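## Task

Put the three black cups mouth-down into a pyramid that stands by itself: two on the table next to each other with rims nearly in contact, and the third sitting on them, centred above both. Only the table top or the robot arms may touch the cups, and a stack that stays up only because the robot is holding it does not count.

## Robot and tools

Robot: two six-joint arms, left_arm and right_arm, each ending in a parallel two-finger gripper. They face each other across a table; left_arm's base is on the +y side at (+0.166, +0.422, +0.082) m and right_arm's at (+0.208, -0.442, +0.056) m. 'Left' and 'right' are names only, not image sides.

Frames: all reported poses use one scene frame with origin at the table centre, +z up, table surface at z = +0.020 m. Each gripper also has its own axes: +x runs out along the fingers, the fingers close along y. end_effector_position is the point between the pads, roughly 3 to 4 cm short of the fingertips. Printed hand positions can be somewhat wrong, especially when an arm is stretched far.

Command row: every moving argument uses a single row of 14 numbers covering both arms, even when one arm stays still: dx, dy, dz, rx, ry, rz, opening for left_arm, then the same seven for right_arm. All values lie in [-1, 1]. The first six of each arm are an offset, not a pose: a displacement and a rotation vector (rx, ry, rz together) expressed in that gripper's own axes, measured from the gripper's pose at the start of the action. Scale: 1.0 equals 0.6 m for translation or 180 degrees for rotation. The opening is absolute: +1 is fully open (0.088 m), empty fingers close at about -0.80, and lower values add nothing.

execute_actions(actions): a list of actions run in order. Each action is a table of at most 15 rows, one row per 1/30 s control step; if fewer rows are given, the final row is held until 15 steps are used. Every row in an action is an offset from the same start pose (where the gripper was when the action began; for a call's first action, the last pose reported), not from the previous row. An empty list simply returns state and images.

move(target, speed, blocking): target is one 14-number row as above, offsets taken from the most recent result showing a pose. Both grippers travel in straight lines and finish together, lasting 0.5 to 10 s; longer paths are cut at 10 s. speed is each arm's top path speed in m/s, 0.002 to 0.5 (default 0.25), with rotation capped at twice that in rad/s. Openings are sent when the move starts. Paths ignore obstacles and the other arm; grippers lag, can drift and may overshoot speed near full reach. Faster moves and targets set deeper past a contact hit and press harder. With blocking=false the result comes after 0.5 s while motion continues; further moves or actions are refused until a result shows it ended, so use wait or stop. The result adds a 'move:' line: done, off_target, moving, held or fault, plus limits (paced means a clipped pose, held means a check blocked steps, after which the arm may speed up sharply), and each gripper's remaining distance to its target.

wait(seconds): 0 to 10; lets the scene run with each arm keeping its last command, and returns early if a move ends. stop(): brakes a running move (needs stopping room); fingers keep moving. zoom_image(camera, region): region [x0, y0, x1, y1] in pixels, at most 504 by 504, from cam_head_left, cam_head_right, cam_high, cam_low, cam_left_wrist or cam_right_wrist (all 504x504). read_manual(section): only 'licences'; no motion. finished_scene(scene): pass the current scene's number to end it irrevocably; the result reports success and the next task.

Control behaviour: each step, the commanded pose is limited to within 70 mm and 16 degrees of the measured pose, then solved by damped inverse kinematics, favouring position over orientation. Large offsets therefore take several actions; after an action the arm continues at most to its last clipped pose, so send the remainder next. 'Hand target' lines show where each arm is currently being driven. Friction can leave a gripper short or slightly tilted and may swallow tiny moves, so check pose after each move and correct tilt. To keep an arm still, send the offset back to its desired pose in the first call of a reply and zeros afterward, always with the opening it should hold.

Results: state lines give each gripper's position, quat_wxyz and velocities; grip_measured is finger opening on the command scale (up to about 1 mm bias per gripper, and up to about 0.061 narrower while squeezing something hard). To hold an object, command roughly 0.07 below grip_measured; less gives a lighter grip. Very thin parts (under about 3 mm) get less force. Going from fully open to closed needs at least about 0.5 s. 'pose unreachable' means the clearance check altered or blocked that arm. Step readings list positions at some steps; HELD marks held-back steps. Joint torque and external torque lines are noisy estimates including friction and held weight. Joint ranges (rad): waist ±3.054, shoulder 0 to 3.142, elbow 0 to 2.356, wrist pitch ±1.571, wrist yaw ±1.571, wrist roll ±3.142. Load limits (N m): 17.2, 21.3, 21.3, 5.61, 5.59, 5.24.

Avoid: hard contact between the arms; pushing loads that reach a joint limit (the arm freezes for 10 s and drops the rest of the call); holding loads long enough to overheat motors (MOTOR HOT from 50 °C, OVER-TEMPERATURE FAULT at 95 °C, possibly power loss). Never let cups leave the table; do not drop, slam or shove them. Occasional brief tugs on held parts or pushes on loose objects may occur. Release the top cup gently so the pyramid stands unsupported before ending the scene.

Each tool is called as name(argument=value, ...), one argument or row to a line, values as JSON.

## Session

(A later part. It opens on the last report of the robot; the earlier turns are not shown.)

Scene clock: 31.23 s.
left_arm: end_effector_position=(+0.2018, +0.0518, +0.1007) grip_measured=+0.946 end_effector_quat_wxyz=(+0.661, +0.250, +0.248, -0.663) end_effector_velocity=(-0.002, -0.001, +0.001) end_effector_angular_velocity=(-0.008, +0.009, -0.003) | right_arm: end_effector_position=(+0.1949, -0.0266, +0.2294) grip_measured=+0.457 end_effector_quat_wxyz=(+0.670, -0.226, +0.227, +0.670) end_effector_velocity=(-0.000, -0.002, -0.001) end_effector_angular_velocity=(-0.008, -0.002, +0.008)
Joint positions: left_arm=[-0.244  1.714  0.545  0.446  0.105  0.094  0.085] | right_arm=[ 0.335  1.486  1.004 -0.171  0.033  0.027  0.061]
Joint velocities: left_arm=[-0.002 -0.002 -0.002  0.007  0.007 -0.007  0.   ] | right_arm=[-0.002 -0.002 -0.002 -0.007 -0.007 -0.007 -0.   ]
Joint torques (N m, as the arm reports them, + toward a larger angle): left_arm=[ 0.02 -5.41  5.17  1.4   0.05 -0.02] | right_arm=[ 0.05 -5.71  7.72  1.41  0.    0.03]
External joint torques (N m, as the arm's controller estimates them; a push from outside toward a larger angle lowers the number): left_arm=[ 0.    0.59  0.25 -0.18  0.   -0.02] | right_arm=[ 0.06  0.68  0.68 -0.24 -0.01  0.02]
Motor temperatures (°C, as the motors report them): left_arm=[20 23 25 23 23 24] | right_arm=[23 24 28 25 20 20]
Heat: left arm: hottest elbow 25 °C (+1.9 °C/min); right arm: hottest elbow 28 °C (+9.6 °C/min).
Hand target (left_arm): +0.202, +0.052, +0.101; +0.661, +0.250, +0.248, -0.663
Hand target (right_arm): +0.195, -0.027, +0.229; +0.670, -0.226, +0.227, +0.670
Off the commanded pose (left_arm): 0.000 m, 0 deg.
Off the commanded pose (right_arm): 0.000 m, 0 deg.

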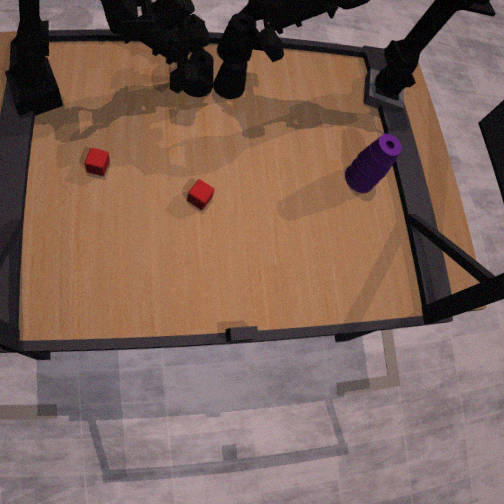

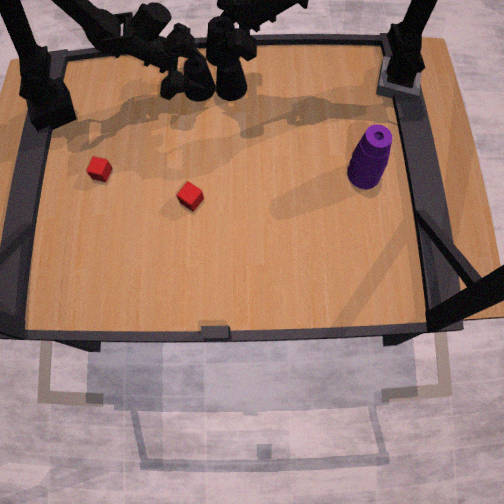

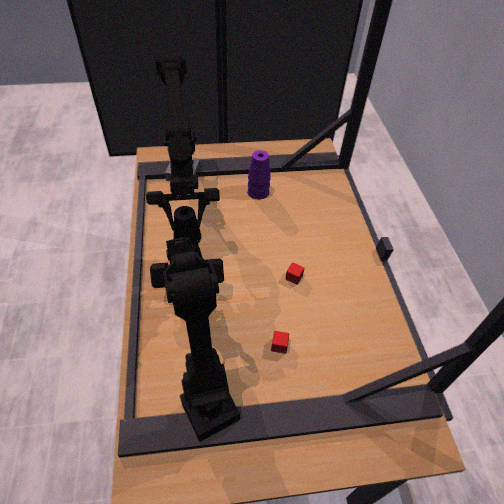

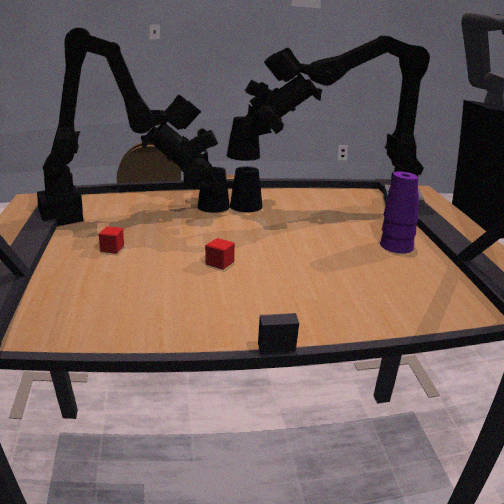

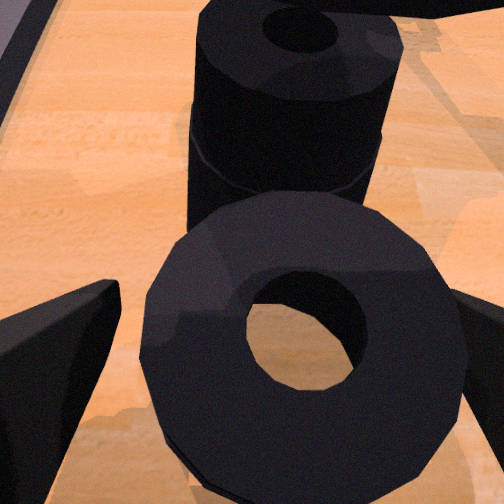

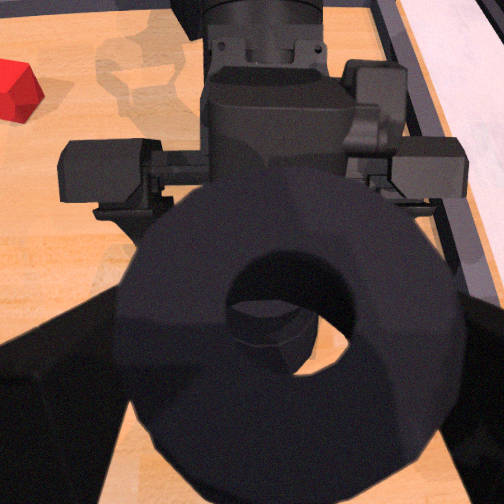

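move(
  target=[-0.19, 0, 0, 0, 0, 0, 0.95, 0, 0, 0, 0, 0, 0, 0.37],
  speed=0.15,
)

Scene clock: 32.57 s.
left_arm: end_effector_position=(+0.2027, +0.1351, +0.1776) grip_measured=+0.947 end_effector_quat_wxyz=(+0.662, +0.248, +0.247, -0.662) end_effector_velocity=(-0.000, +0.002, +0.001) end_effector_angular_velocity=(+0.008, +0.002, +0.008) | right_arm: end_effector_position=(+0.1949, -0.0266, +0.2294) grip_measured=+0.457 end_effector_quat_wxyz=(+0.670, -0.226, +0.227, +0.670) end_effector_velocity=(-0.000, -0.001, -0.003) end_effector_angular_velocity=(-0.012, -0.002, +0.008)
Joint positions: left_arm=[-0.176  1.069  0.439 -0.096  0.154  0.137  0.085] | right_arm=[ 0.335  1.486  1.004 -0.171  0.033  0.027  0.061]
Joint velocities: left_arm=[-0.002 -0.012  0.002 -0.022 -0.007 -0.007 -0.   ] | right_arm=[-0.002  0.002 -0.002 -0.007 -0.007 -0.007 -0.   ]
Joint torques (N m, as the arm reports them, + toward a larger angle): left_arm=[ 0.29 -3.52  5.87  1.23  0.25  0.07] | right_arm=[ 0.05 -5.73  7.7   1.41 -0.01  0.03]
External joint torques (N m, as the arm's controller estimates them; a push from outside toward a larger angle lowers the number): left_arm=[ 0.29 -0.58 -0.72 -0.32  0.17  0.06] | right_arm=[ 0.07  0.64  0.66 -0.24 -0.02  0.02]
Motor temperatures (°C, as the motors report them): left_arm=[20 23 25 23 23 24] | right_arm=[23 24 28 25 20 20]
Heat: left arm: hottest elbow 25 °C (+1.8 °C/min); right arm: hottest elbow 28 °C (+9.2 °C/min).
Hand target (left_arm): +0.202, +0.138, +0.176; +0.661, +0.249, +0.248, -0.663
Hand target (right_arm): +0.195, -0.027, +0.229; +0.670, -0.226, +0.227, +0.670
Off the commanded pose (left_arm): 0.003 m, 0 deg.
Off the commanded pose (right_arm): 0.000 m, 0 deg.
move: done

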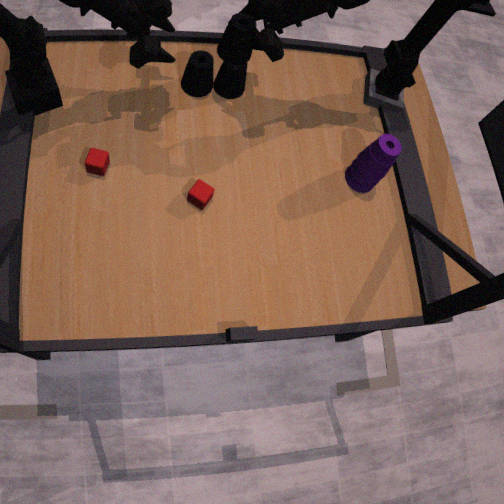

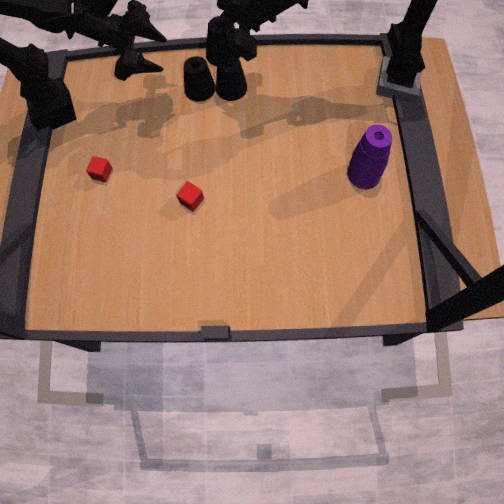

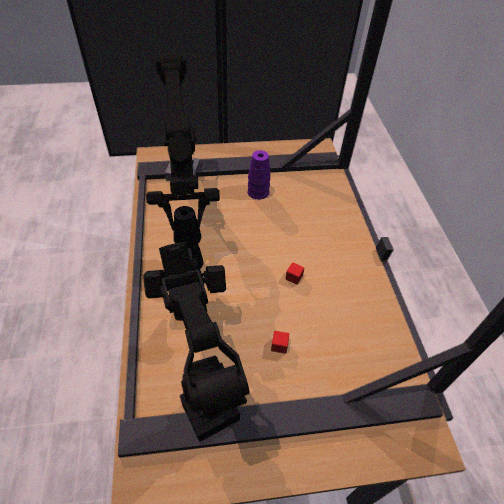

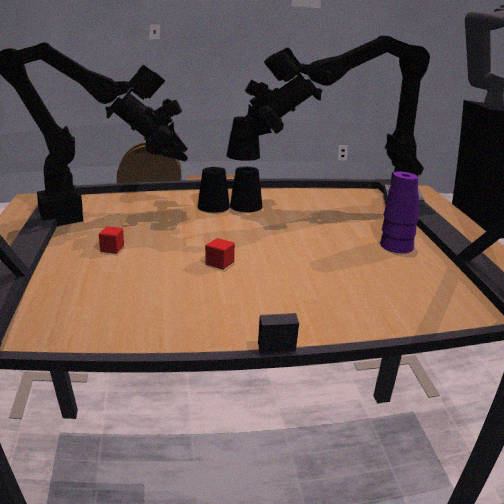

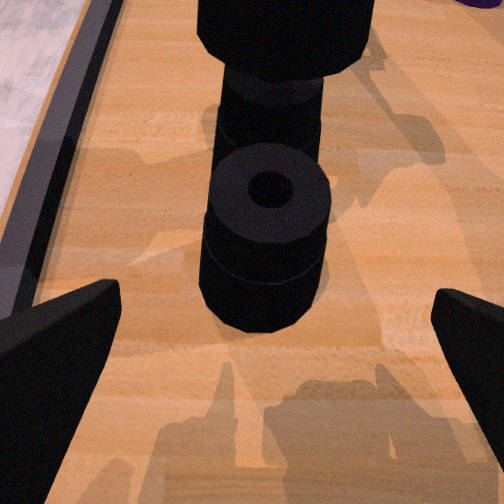

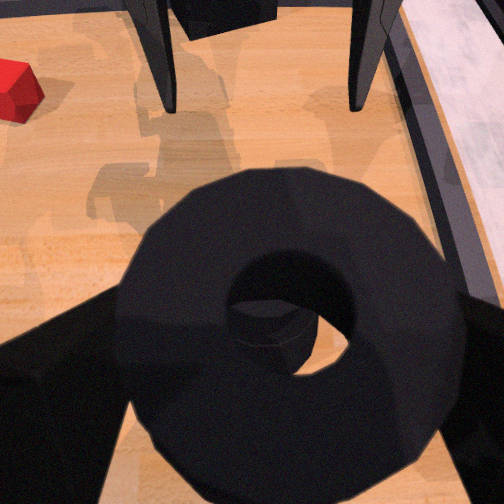

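move(
  target=[0, 0, 0, 0, 0, 0, 0.95, 0.0696, 0, 0.0049, 0, 0.013, 0, 0.37],
  speed=0.06,
)

zoom_image(
  camera="cam_low",
  region=[185, 130, 275, 220],
)

Scene clock: 34.00 s.
left_arm: end_effector_position=(+0.2027, +0.1352, +0.1775) grip_measured=+0.947 end_effector_quat_wxyz=(+0.662, +0.248, +0.247, -0.662) end_effector_velocity=(+0.002, +0.002, -0.001) end_effector_angular_velocity=(+0.005, -0.008, +0.019) | right_arm: end_effector_position=(+0.1942, +0.0053, +0.2083) grip_measured=+0.457 end_effector_quat_wxyz=(+0.665, -0.239, +0.240, +0.665) end_effector_velocity=(-0.000, +0.001, +0.005) end_effector_angular_velocity=(+0.007, -0.001, +0.008)
Joint positions: left_arm=[-0.176  1.069  0.439 -0.097  0.154  0.138  0.085] | right_arm=[ 0.333  1.642  1.099 -0.148  0.031  0.027  0.061]
Joint velocities: left_arm=[-0.002 -0.007 -0.002 -0.007 -0.022 -0.007 -0.   ] | right_arm=[-0.002 -0.002  0.012 -0.007 -0.007 -0.007 -0.   ]
Joint torques (N m, as the arm reports them, + toward a larger angle): left_arm=[ 0.02 -2.55  6.93  1.46  0.08 -0.02] | right_arm=[-0.26 -5.37  8.48  1.56 -0.11 -0.05]
External joint torques (N m, as the arm's controller estimates them; a push from outside toward a larger angle lowers the number): left_arm=[ 0.02  0.39  0.35 -0.08  0.01 -0.03] | right_arm=[-0.26  2.12  1.55 -0.07 -0.12 -0.05]
Motor temperatures (°C, as the motors report them): left_arm=[20 23 25 24 23 24] | right_arm=[23 24 28 25 20 20]
Heat: left arm: hottest elbow 25 °C (+1.8 °C/min); right arm: hottest elbow 28 °C (+8.8 °C/min).
Hand target (left_arm): +0.203, +0.135, +0.178; +0.662, +0.248, +0.247, -0.662
Hand target (right_arm): +0.195, +0.008, +0.206; +0.665, -0.240, +0.241, +0.665
Off the commanded pose (left_arm): 0.000 m, 0 deg.
Off the commanded pose (right_arm): 0.004 m, 0 deg.
move: done

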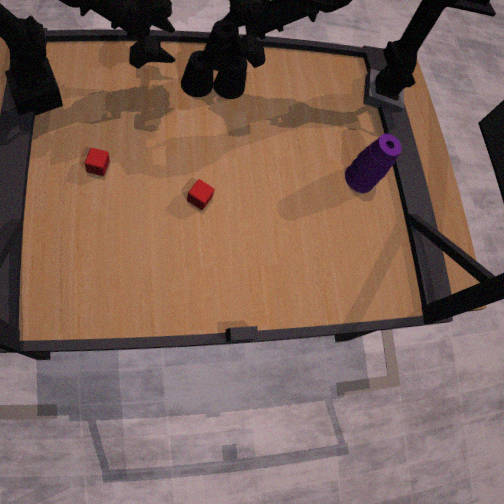

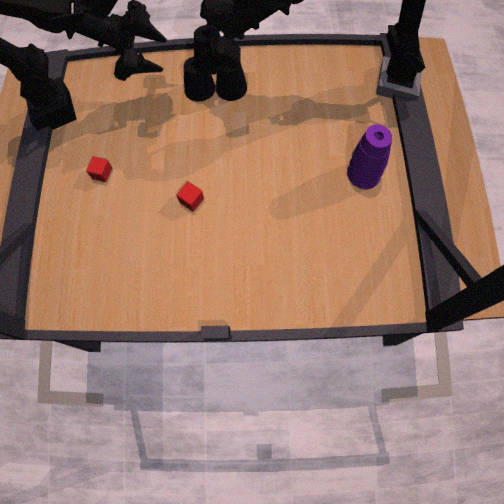

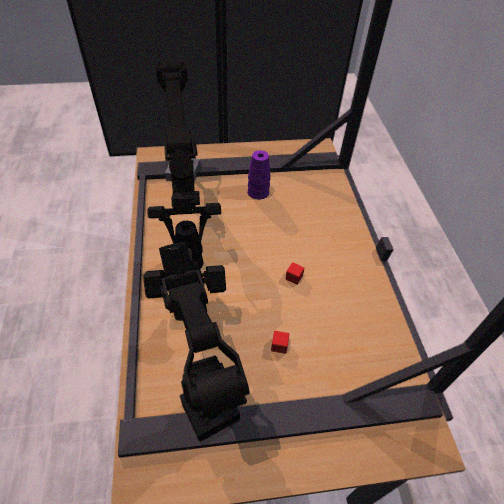

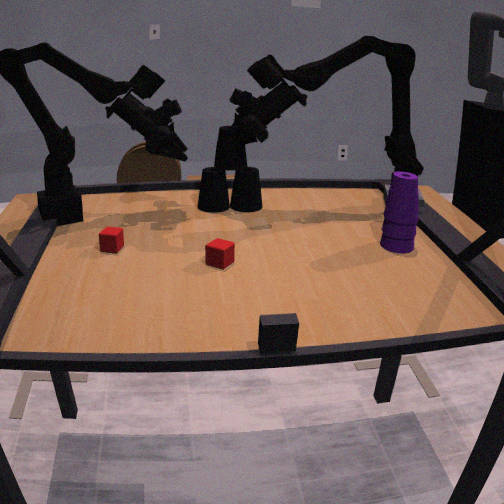

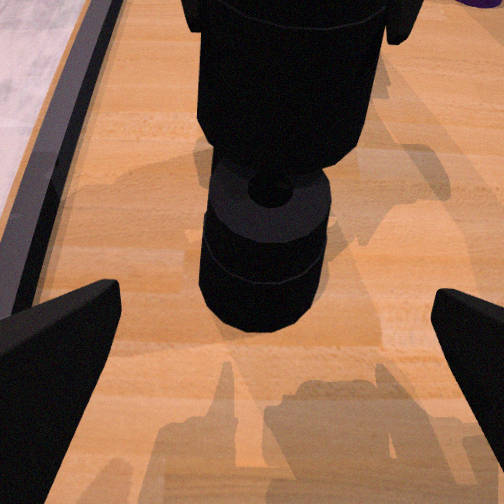

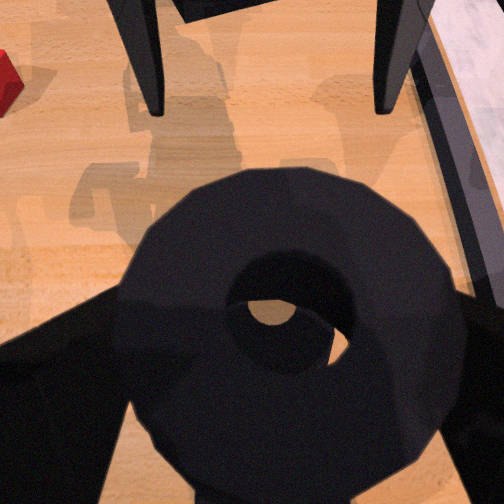

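Region (185, 130, 275, 220) of cam_low's 504x504 image, scaled by 5.600, with more detail than that image has.

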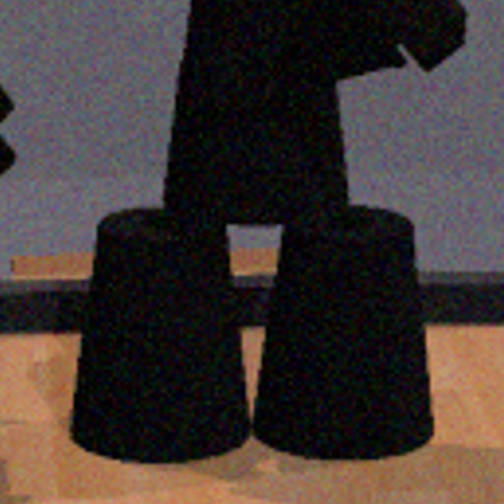

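zoom_image(
  camera="cam_left_wrist",
  region=[170, 60, 400, 290],
)

zoom_image(
  camera="cam_head_right",
  region=[165, 10, 265, 110],
)

Region (170, 60, 400, 290) of cam_left_wrist's 504x504 image, scaled by 2.191, with more detail than that image has.

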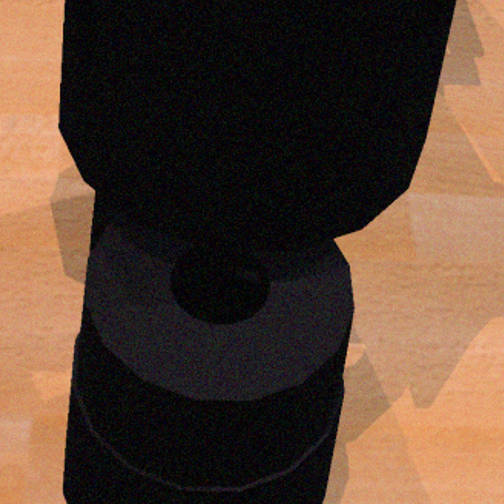

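Region (165, 10, 265, 110) of cam_head_right's 504x504 image, scaled by 5.040, with more detail than that image has.

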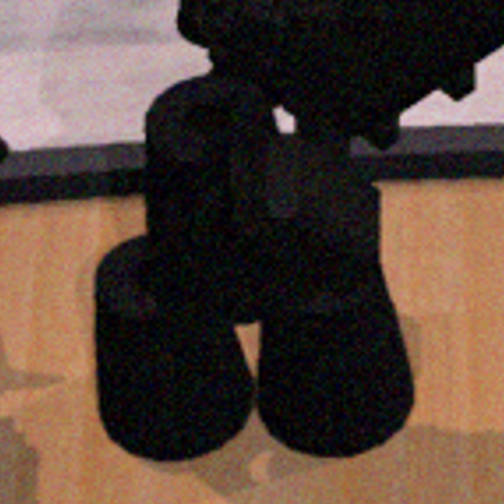

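execute_actions(
  actions=[
    [[0,0,0,0,0,0,0.95,0.0030,-0.0020,-0.0010,0,0.0005,0,0.37],[0,0,0,0,0,0,0.95,0.0034,-0.0028,-0.0018,0,0.0008,0,0.37],[0,0,0,0,0,0,0.95,0.0038,-0.0036,-0.0026,0,0.0011,0,0.37],[0,0,0,0,0,0,0.95,0.0042,-0.0044,-0.0034,0,0.0014,0,0.37],[0,0,0,0,0,0,0.95,0.0046,-0.0052,-0.0042,0,0.0017,0,0.37],[0,0,0,0,0,0,0.95,0.0050,-0.0060,-0.0050,0,0.0020,0,0.37],[0,0,0,0,0,0,0.95,0.0054,-0.0068,-0.0058,0,0.0023,0,0.37],[0,0,0,0,0,0,0.95,0.0058,-0.0076,-0.0066,0,0.0026,0,0.37],[0,0,0,0,0,0,0.95,0.0062,-0.0084,-0.0074,0,0.0029,0,0.37],[0,0,0,0,0,0,0.95,0.0066,-0.0092,-0.0082,0,0.0032,0,0.37],[0,0,0,0,0,0,0.95,0.0069,-0.0092,-0.0090,0,0.0035,0,0.37],[0,0,0,0,0,0,0.95,0.0072,-0.0092,-0.0100,0,0.0038,0,0.37]],
  ],
)

zoom_image(
  camera="cam_left_wrist",
  region=[170, 60, 400, 290],
)

zoom_image(
  camera="cam_low",
  region=[185, 130, 275, 220],
)

Scene clock: 36.53 s.
left_arm: end_effector_position=(+0.2027, +0.1352, +0.1775) grip_measured=+0.947 end_effector_quat_wxyz=(+0.662, +0.248, +0.247, -0.662) end_effector_velocity=(-0.001, +0.001, -0.002) end_effector_angular_velocity=(+0.008, +0.002, +0.003) | right_arm: end_effector_position=(+0.1987, +0.0063, +0.2094) grip_measured=+0.457 end_effector_quat_wxyz=(+0.667, -0.236, +0.239, +0.665) end_effector_velocity=(+0.002, -0.004, -0.005) end_effector_angular_velocity=(-0.017, -0.022, +0.006)
Joint positions: left_arm=[-0.176  1.069  0.439 -0.097  0.154  0.138  0.085] | right_arm=[ 0.319  1.642  1.099 -0.142  0.021  0.023  0.061]
Joint velocities: left_arm=[-0.007 -0.002 -0.002 -0.007 -0.007 -0.007  0.   ] | right_arm=[-0.002 -0.002 -0.012 -0.007  0.007 -0.022 -0.   ]
Joint torques (N m, as the arm reports them, + toward a larger angle): left_arm=[ 0.02 -2.58  6.92  1.39  0.08 -0.02] | right_arm=[-0.21 -5.94  6.13  1.57 -0.14 -0.18]
External joint torques (N m, as the arm's controller estimates them; a push from outside toward a larger angle lowers the number): left_arm=[ 0.03  0.36  0.29 -0.17  0.01 -0.02] | right_arm=[-0.21  1.6  -0.87 -0.07 -0.15 -0.19]
Motor temperatures (°C, as the motors report them): left_arm=[20 23 25 24 23 24] | right_arm=[24 25 28 26 20 20]
Heat: left arm: hottest elbow 25 °C (+1.6 °C/min); right arm: hottest elbow 28 °C (+8.2 °C/min).
Hand target (left_arm): +0.203, +0.135, +0.177; +0.662, +0.248, +0.247, -0.662
Hand target (right_arm): +0.200, +0.005, +0.201; +0.664, -0.243, +0.244, +0.664
Off the commanded pose (left_arm): 0.000 m, 0 deg.
Off the commanded pose (right_arm): 0.009 m, 1 deg.
Step readings (end_effector_position):
0: left_arm (+0.2027, +0.1352, +0.1775) | right_arm (+0.1941, +0.0056, +0.2088)
1: left_arm (+0.2027, +0.1352, +0.1775) | right_arm (+0.1941, +0.0056, +0.2088)
2: left_arm (+0.2027, +0.1352, +0.1775) | right_arm (+0.1943, +0.0056, +0.2088)
4: left_arm (+0.2027, +0.1352, +0.1775) | right_arm (+0.1945, +0.0058, +0.2090)
8: left_arm (+0.2027, +0.1352, +0.1775) | right_arm (+0.1964, +0.0061, +0.2093)
15: end_effector_position above

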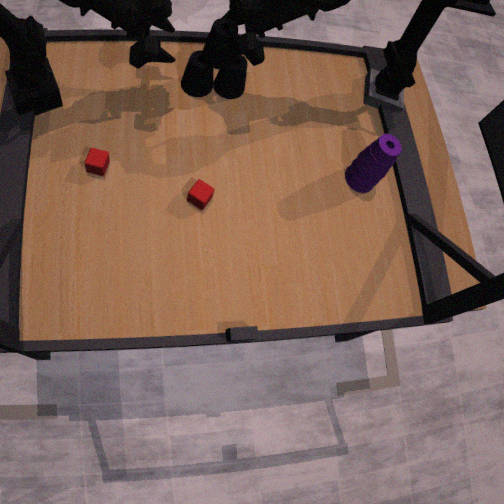

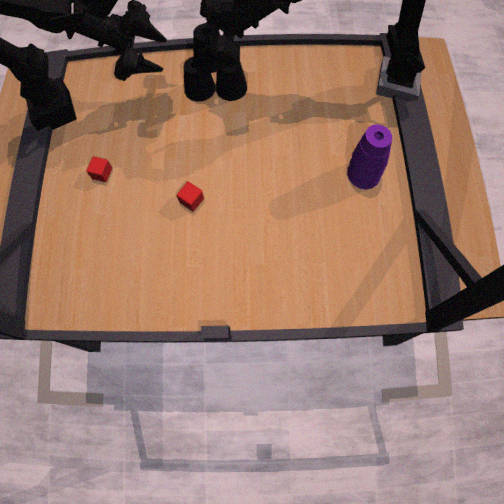

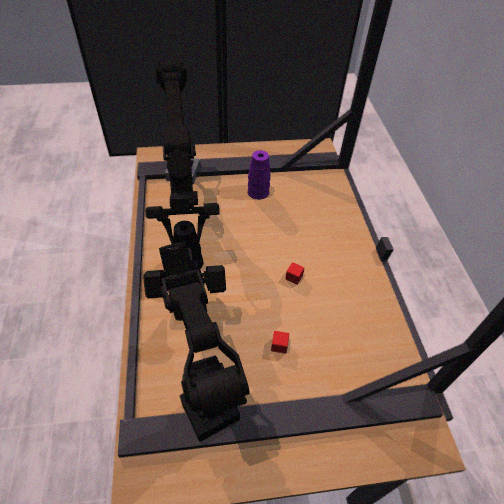

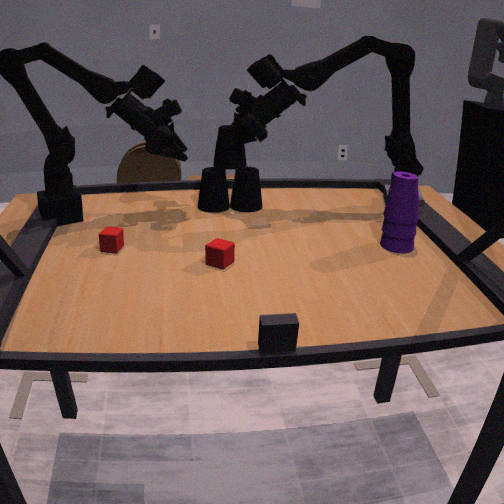

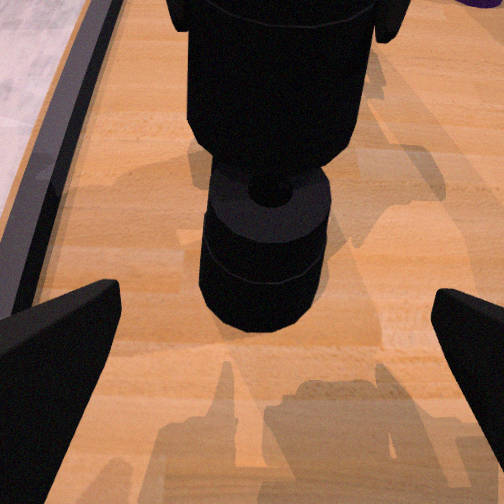

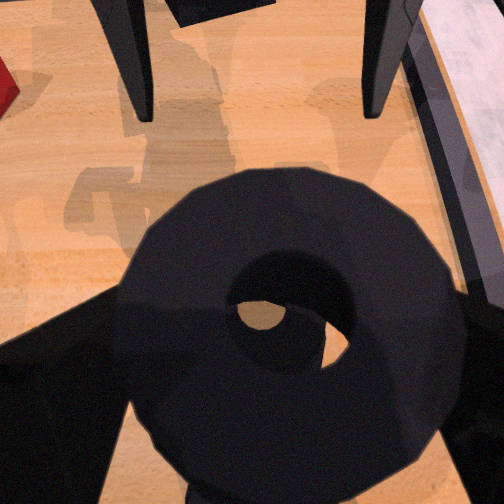

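Region (170, 60, 400, 290) of cam_left_wrist's 504x504 image, scaled by 2.191, with more detail than that image has.

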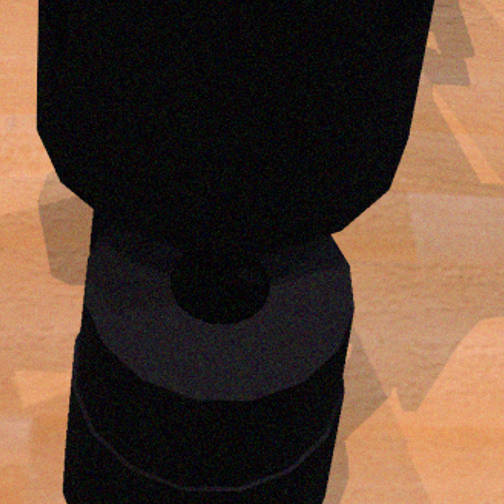

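Region (185, 130, 275, 220) of cam_low's 504x504 image, scaled by 5.600, with more detail than that image has.

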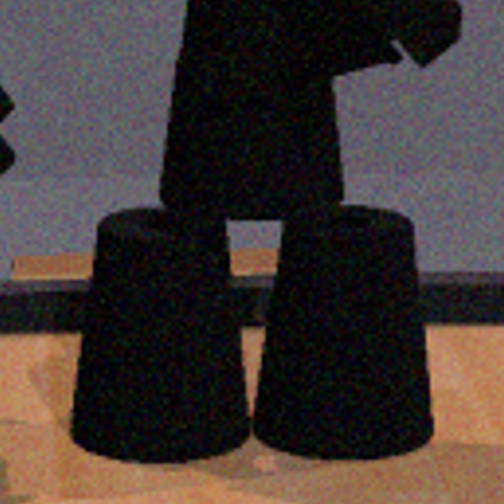

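execute_actions(
  actions=[
    [[0,0,0,0,0,0,0.95,0.0080,0,-0.0135,0,0.0064,0,0.37],[0,0,0,0,0,0,0.95,0.0093,0,-0.0148,0,0.0072,0,0.37],[0,0,0,0,0,0,0.95,0.00996,0,-0.0159,0,0.0072,0,0.37],[0,0,0,0,0,0,0.95,0.01062,0,-0.01703,0,0.0072,0,0.37],[0,0,0,0,0,0,0.95,0.01128,0,-0.01815,0,0.0072,0,0.37],[0,0,0,0,0,0,0.95,0.01195,0,-0.01926,0,0.0072,0,0.37],[0,0,0,0,0,0,0.95,0.01261,0,-0.02038,0,0.0072,0,0.37],[0,0,0,0,0,0,0.95,0.01327,0,-0.02149,0,0.0072,0,0.37],[0,0,0,0,0,0,0.95,0.01393,0,-0.02261,0,0.0072,0,0.37],[0,0,0,0,0,0,0.95,0.01459,0,-0.02372,0,0.0072,0,0.37],[0,0,0,0,0,0,0.95,0.01525,0,-0.02484,0,0.0072,0,0.37],[0,0,0,0,0,0,0.95,0.01592,0,-0.02595,0,0.0072,0,0.37],[0,0,0,0,0,0,0.95,0.01658,0,-0.02707,0,0.0072,0,0.37],[0,0,0,0,0,0,0.95,0.01724,0,-0.02818,0,0.0072,0,0.37],[0,0,0,0,0,0,0.95,0.0179,0,-0.0293,0,0.0072,0,0.37]],
  ],
)

wait(
  seconds=0.3,
)

zoom_image(
  camera="cam_low",
  region=[185, 130, 275, 220],
)

Scene clock: 37.73 s.
left_arm: end_effector_position=(+0.2027, +0.1352, +0.1775) grip_measured=+0.947 end_effector_quat_wxyz=(+0.662, +0.248, +0.247, -0.662) end_effector_velocity=(+0.000, +0.000, +0.000) end_effector_angular_velocity=(+0.003, +0.012, +0.017) | right_arm: end_effector_position=(+0.1987, +0.0050, +0.2004) grip_measured=+0.457 end_effector_quat_wxyz=(+0.666, -0.236, +0.240, +0.665) end_effector_velocity=(+0.002, -0.004, -0.024) end_effector_angular_velocity=(-0.003, -0.012, +0.012)
Joint positions: left_arm=[-0.176  1.069  0.439 -0.097  0.154  0.138  0.085] | right_arm=[ 0.319  1.649  1.07  -0.108  0.021  0.023  0.061]
Joint velocities: left_arm=[-0.002 -0.002  0.002 -0.007 -0.007 -0.022 -0.001] | right_arm=[-0.007  0.017 -0.081  0.095 -0.007 -0.022 -0.   ]
Joint torques (N m, as the arm reports them, + toward a larger angle): left_arm=[ 0.   -2.59  6.93  1.4   0.07 -0.01] | right_arm=[ 0.07 -5.22  6.07  1.52 -0.01  0.06]
External joint torques (N m, as the arm's controller estimates them; a push from outside toward a larger angle lowers the number): left_arm=[ 0.    0.35  0.3  -0.16  0.   -0.02] | right_arm=[ 0.06  2.28 -0.81 -0.1  -0.01  0.06]
Motor temperatures (°C, as the motors report them): left_arm=[20 23 25 24 23 24] | right_arm=[24 25 28 26 20 20]
Heat: left arm: hottest elbow 25 °C (+1.6 °C/min); right arm: hottest elbow 28 °C (+8.0 °C/min).
Hand target (left_arm): +0.203, +0.135, +0.177; +0.662, +0.248, +0.247, -0.662
Hand target (right_arm): +0.199, +0.003, +0.189; +0.664, -0.243, +0.247, +0.663
Off the commanded pose (left_arm): 0.000 m, 0 deg.
Off the commanded pose (right_arm): 0.012 m, 1 deg.
Step readings (end_effector_position):
0: left_arm (+0.2027, +0.1352, +0.1775) | right_arm (+0.1986, +0.0062, +0.2090)
1: left_arm (+0.2027, +0.1352, +0.1775) | right_arm (+0.1986, +0.0062, +0.2090)
2: left_arm (+0.2027, +0.1352, +0.1775) | right_arm (+0.1986, +0.0062, +0.2090)
4: left_arm (+0.2027, +0.1352, +0.1775) | right_arm (+0.1986, +0.0062, +0.2089)
8: left_arm (+0.2027, +0.1352, +0.1775) | right_arm (+0.1986, +0.0058, +0.2066)
15: end_effector_position above

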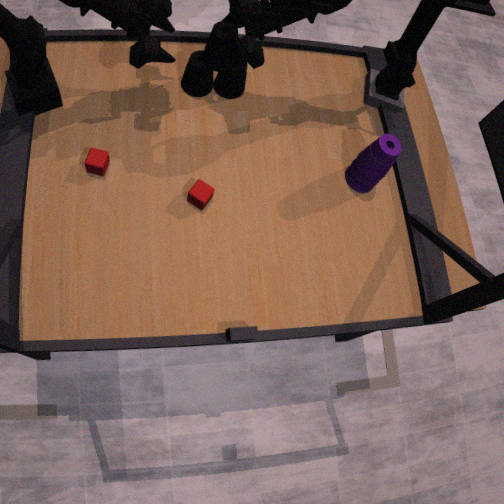

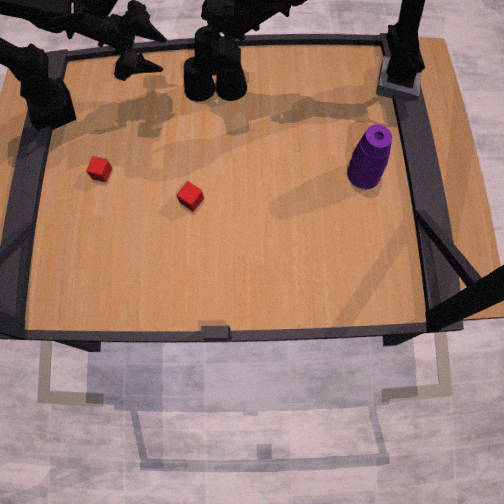

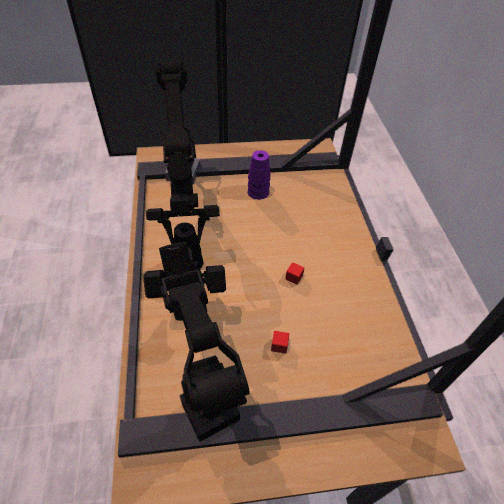

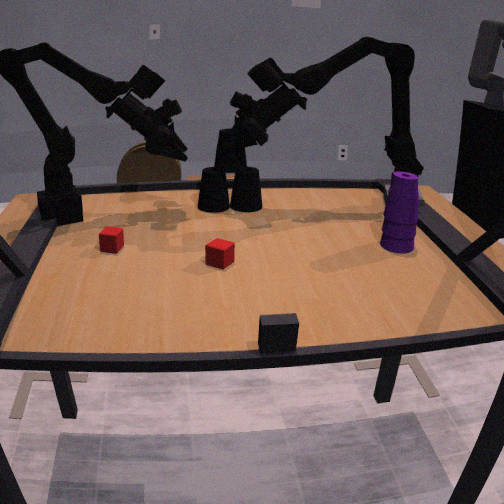

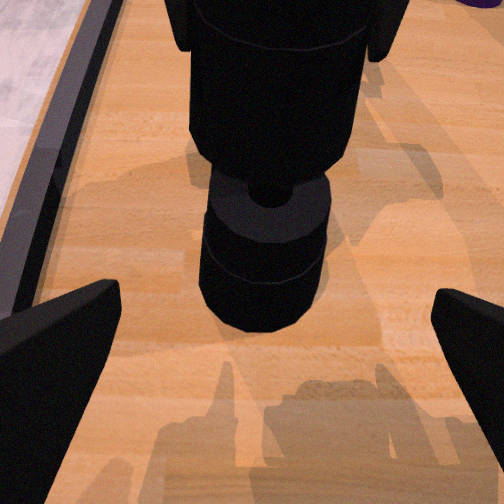

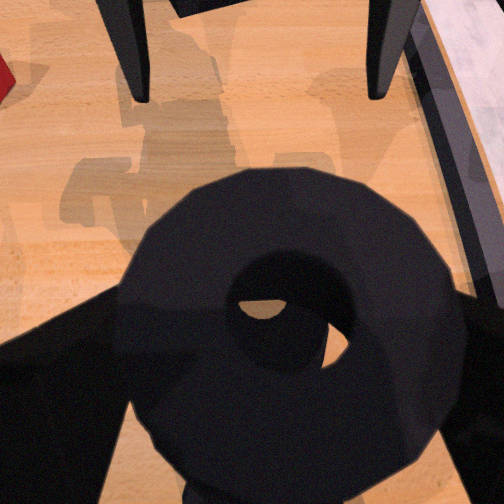

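Scene clock: 38.03 s.
left_arm: end_effector_position=(+0.2027, +0.1352, +0.1775) grip_measured=+0.947 end_effector_quat_wxyz=(+0.662, +0.248, +0.247, -0.662) end_effector_velocity=(+0.001, -0.002, +0.003) end_effector_angular_velocity=(-0.011, -0.002, +0.008) | right_arm: end_effector_position=(+0.1987, +0.0048, +0.1987) grip_measured=+0.457 end_effector_quat_wxyz=(+0.666, -0.236, +0.240, +0.665) end_effector_velocity=(+0.002, -0.003, -0.001) end_effector_angular_velocity=(-0.007, -0.011, -0.003)
Joint positions: left_arm=[-0.176  1.069  0.439 -0.097  0.154  0.138  0.085] | right_arm=[ 0.319  1.65   1.065 -0.101  0.021  0.023  0.061]
Joint velocities: left_arm=[-0.002 -0.002  0.002  0.007 -0.007 -0.007 -0.   ] | right_arm=[-0.002 -0.007 -0.007 -0.007  0.007 -0.007 -0.   ]
Joint torques (N m, as the arm reports them, + toward a larger angle): left_arm=[-0.01 -2.61  6.95  1.39  0.07 -0.02] | right_arm=[ 0.07 -5.24  6.23  1.58  0.    0.06]
External joint torques (N m, as the arm's controller estimates them; a push from outside toward a larger angle lowers the number): left_arm=[-0.02  0.36  0.26 -0.19  0.01 -0.03] | right_arm=[ 0.03  2.36 -0.75 -0.08  0.    0.06]
Motor temperatures (°C, as the motors report them): left_arm=[20 23 25 24 23 24] | right_arm=[24 25 28 26 20 20]
Heat: left arm: hottest elbow 25 °C (+1.6 °C/min); right arm: hottest elbow 28 °C (+7.9 °C/min).
Hand target (left_arm): +0.203, +0.135, +0.177; +0.662, +0.248, +0.247, -0.662
Hand target (right_arm): +0.199, +0.003, +0.189; +0.664, -0.243, +0.247, +0.663
Off the commanded pose (left_arm): 0.000 m, 0 deg.
Off the commanded pose (right_arm): 0.010 m, 1 deg.
wait: 0.30 s; at rest by 0.20 s

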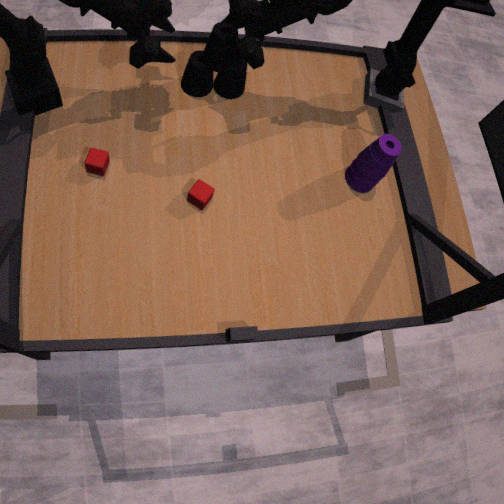

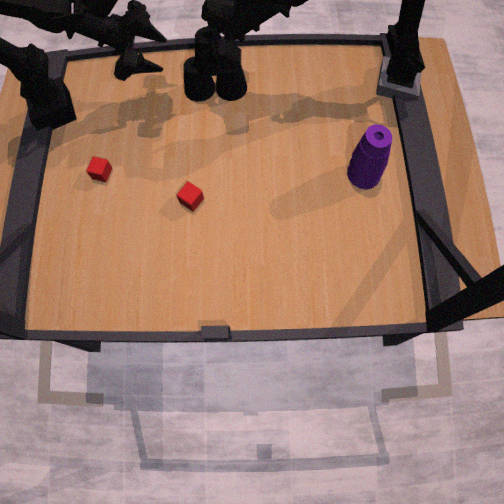

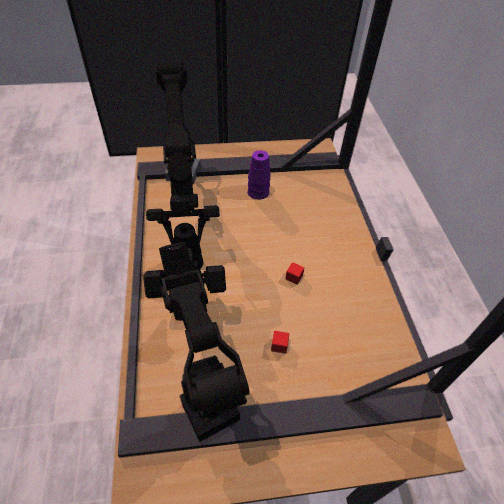

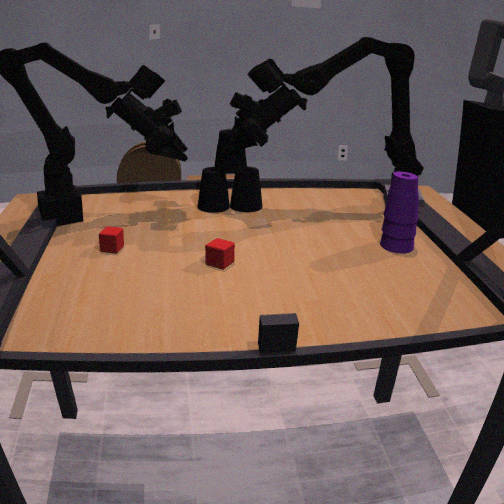

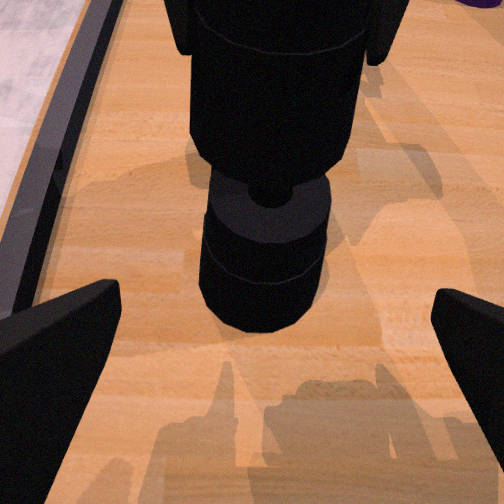

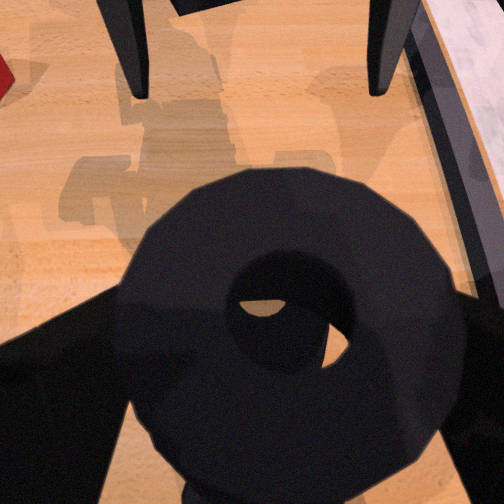

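Region (185, 130, 275, 220) of cam_low's 504x504 image, scaled by 5.600, with more detail than that image has.

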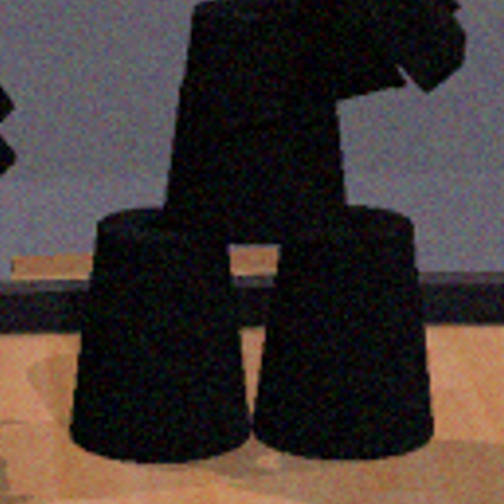

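execute_actions(
  actions=[
    [[0,0,0,0,0,0,0.95,0.0090,0,-0.0144,0,0.007,0,0.37],[0,0,0,0,0,0,0.95,0.0095,0,-0.0151,0,0.007,0,0.37],[0,0,0,0,0,0,0.95,0.0100,0,-0.0157,0,0.007,0,0.37],[0,0,0,0,0,0,0.95,0.0105,0,-0.0163,0,0.007,0,0.37],[0,0,0,0,0,0,0.95,0.0110,0,-0.0169,0,0.007,0,0.37],[0,0,0,0,0,0,0.95,0.0114,0,-0.0174,0,0.007,0,0.37],[0,0,0,0,0,0,0.95,0.0117,0,-0.0178,0,0.007,0,0.37],[0,0,0,0,0,0,0.95,0.0117,0,-0.0178,0,0.007,0,0.37],[0,0,0,0,0,0,0.95,0.0117,0,-0.0178,0,0.007,0,0.38],[0,0,0,0,0,0,0.95,0.0117,0,-0.0178,0,0.007,0,0.40],[0,0,0,0,0,0,0.95,0.0100,0,-0.0150,0,0.006,0,0.43],[0,0,0,0,0,0,0.95,0.0085,0,-0.0125,0,0.005,0,0.46],[0,0,0,0,0,0,0.95,0.0070,0,-0.0100,0,0.004,0,0.49],[0,0,0,0,0,0,0.95,0.0055,0,-0.0078,0,0.003,0,0.53],[0,0,0,0,0,0,0.95,0.0045,0,-0.0062,0,0.002,0,0.60]],
  ],
)

zoom_image(
  camera="cam_low",
  region=[185, 130, 275, 220],
)

Scene clock: 39.30 s.
left_arm: end_effector_position=(+0.2027, +0.1352, +0.1775) grip_measured=+0.947 end_effector_quat_wxyz=(+0.662, +0.248, +0.247, -0.662) end_effector_velocity=(+0.000, -0.000, +0.001) end_effector_angular_velocity=(-0.006, -0.001, +0.008) | right_arm: end_effector_position=(+0.1987, +0.0053, +0.1981) grip_measured=+0.515 end_effector_quat_wxyz=(+0.667, -0.234, +0.238, +0.666) end_effector_velocity=(+0.000, -0.001, -0.001) end_effector_angular_velocity=(+0.002, -0.001, +0.008)
Joint positions: left_arm=[-0.176  1.069  0.439 -0.097  0.154  0.138  0.085] | right_arm=[ 0.319  1.652  1.06  -0.09   0.021  0.023  0.064]
Joint velocities: left_arm=[-0.002 -0.002 -0.002  0.007 -0.007 -0.007 -0.   ] | right_arm=[-0.002 -0.002 -0.007  0.007 -0.007 -0.007  0.051]
Joint torques (N m, as the arm reports them, + toward a larger angle): left_arm=[ 0.02 -2.57  6.95  1.4   0.09 -0.02] | right_arm=[ 0.04 -6.04  7.33  1.24 -0.01  0.04]
External joint torques (N m, as the arm's controller estimates them; a push from outside toward a larger angle lowers the number): left_arm=[ 0.02  0.37  0.33 -0.16  0.01 -0.02] | right_arm=[ 0.03  1.54  0.39 -0.38 -0.01  0.03]
Motor temperatures (°C, as the motors report them): left_arm=[20 23 26 24 23 24] | right_arm=[24 25 28 26 20 20]
Heat: left arm: hottest elbow 26 °C (+3.1 °C/min); right arm: hottest elbow 28 °C (+7.6 °C/min).
Hand target (left_arm): +0.203, +0.135, +0.177; +0.662, +0.248, +0.247, -0.662
Hand target (right_arm): +0.199, +0.005, +0.194; +0.666, -0.238, +0.242, +0.665
Off the commanded pose (left_arm): 0.000 m, 0 deg.
Off the commanded pose (right_arm): 0.004 m, 1 deg.
Step readings (end_effector_position):
0: left_arm (+0.2027, +0.1352, +0.1775) | right_arm (+0.1987, +0.0048, +0.1987)
1: left_arm (+0.2027, +0.1352, +0.1775) | right_arm (+0.1987, +0.0048, +0.1987)
2: left_arm (+0.2027, +0.1352, +0.1775) | right_arm (+0.1987, +0.0048, +0.1987)
4: left_arm (+0.2027, +0.1352, +0.1775) | right_arm (+0.1987, +0.0050, +0.1984)
8: left_arm (+0.2027, +0.1352, +0.1775) | right_arm (+0.1987, +0.0052, +0.1982)
15: end_effector_position above

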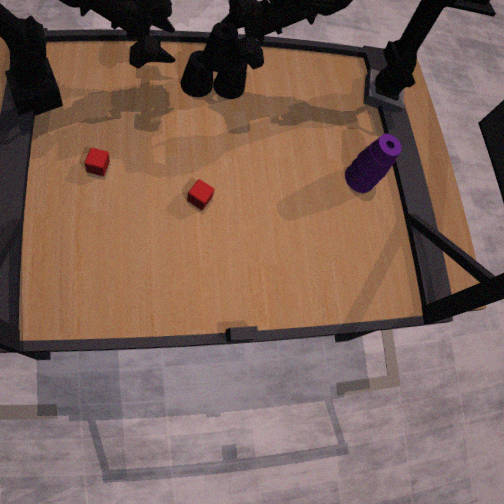

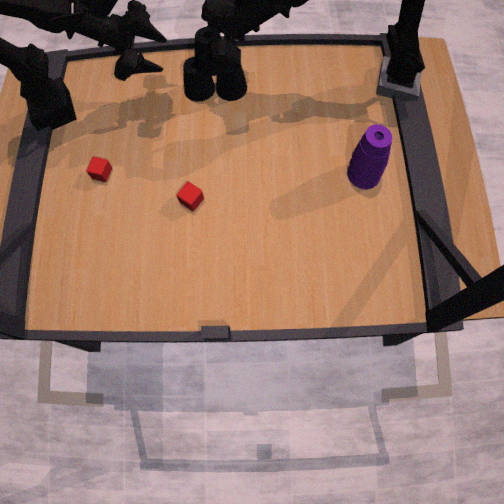

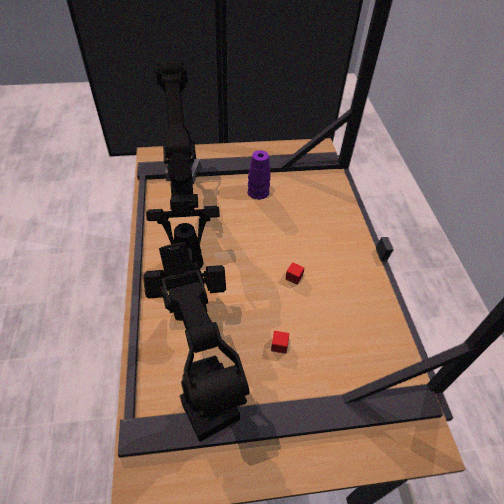

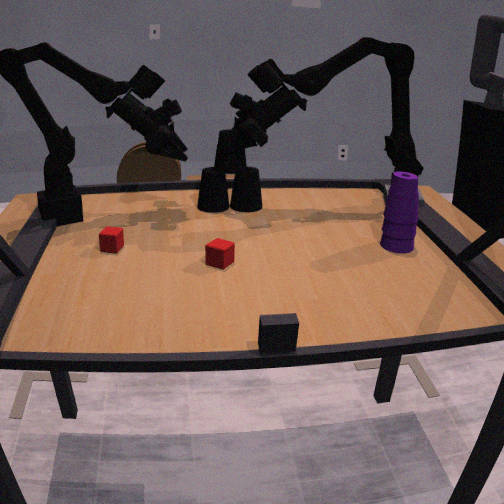

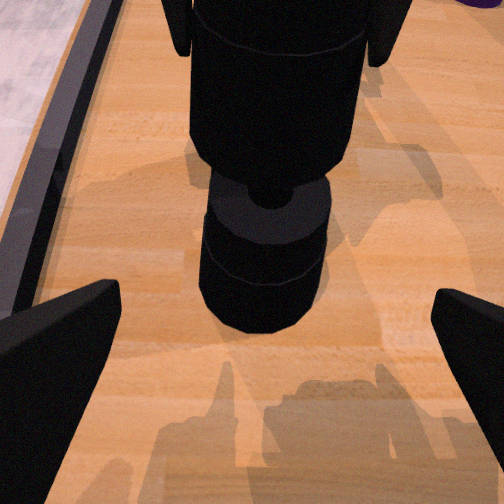

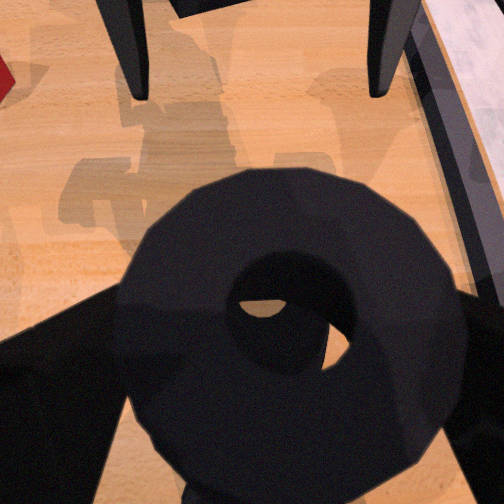

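Region (185, 130, 275, 220) of cam_low's 504x504 image, scaled by 5.600, with more detail than that image has.

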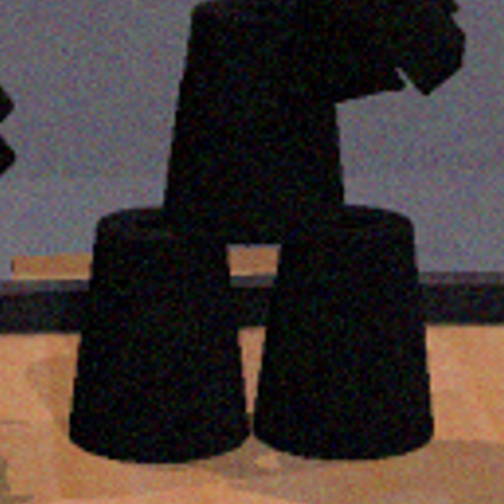

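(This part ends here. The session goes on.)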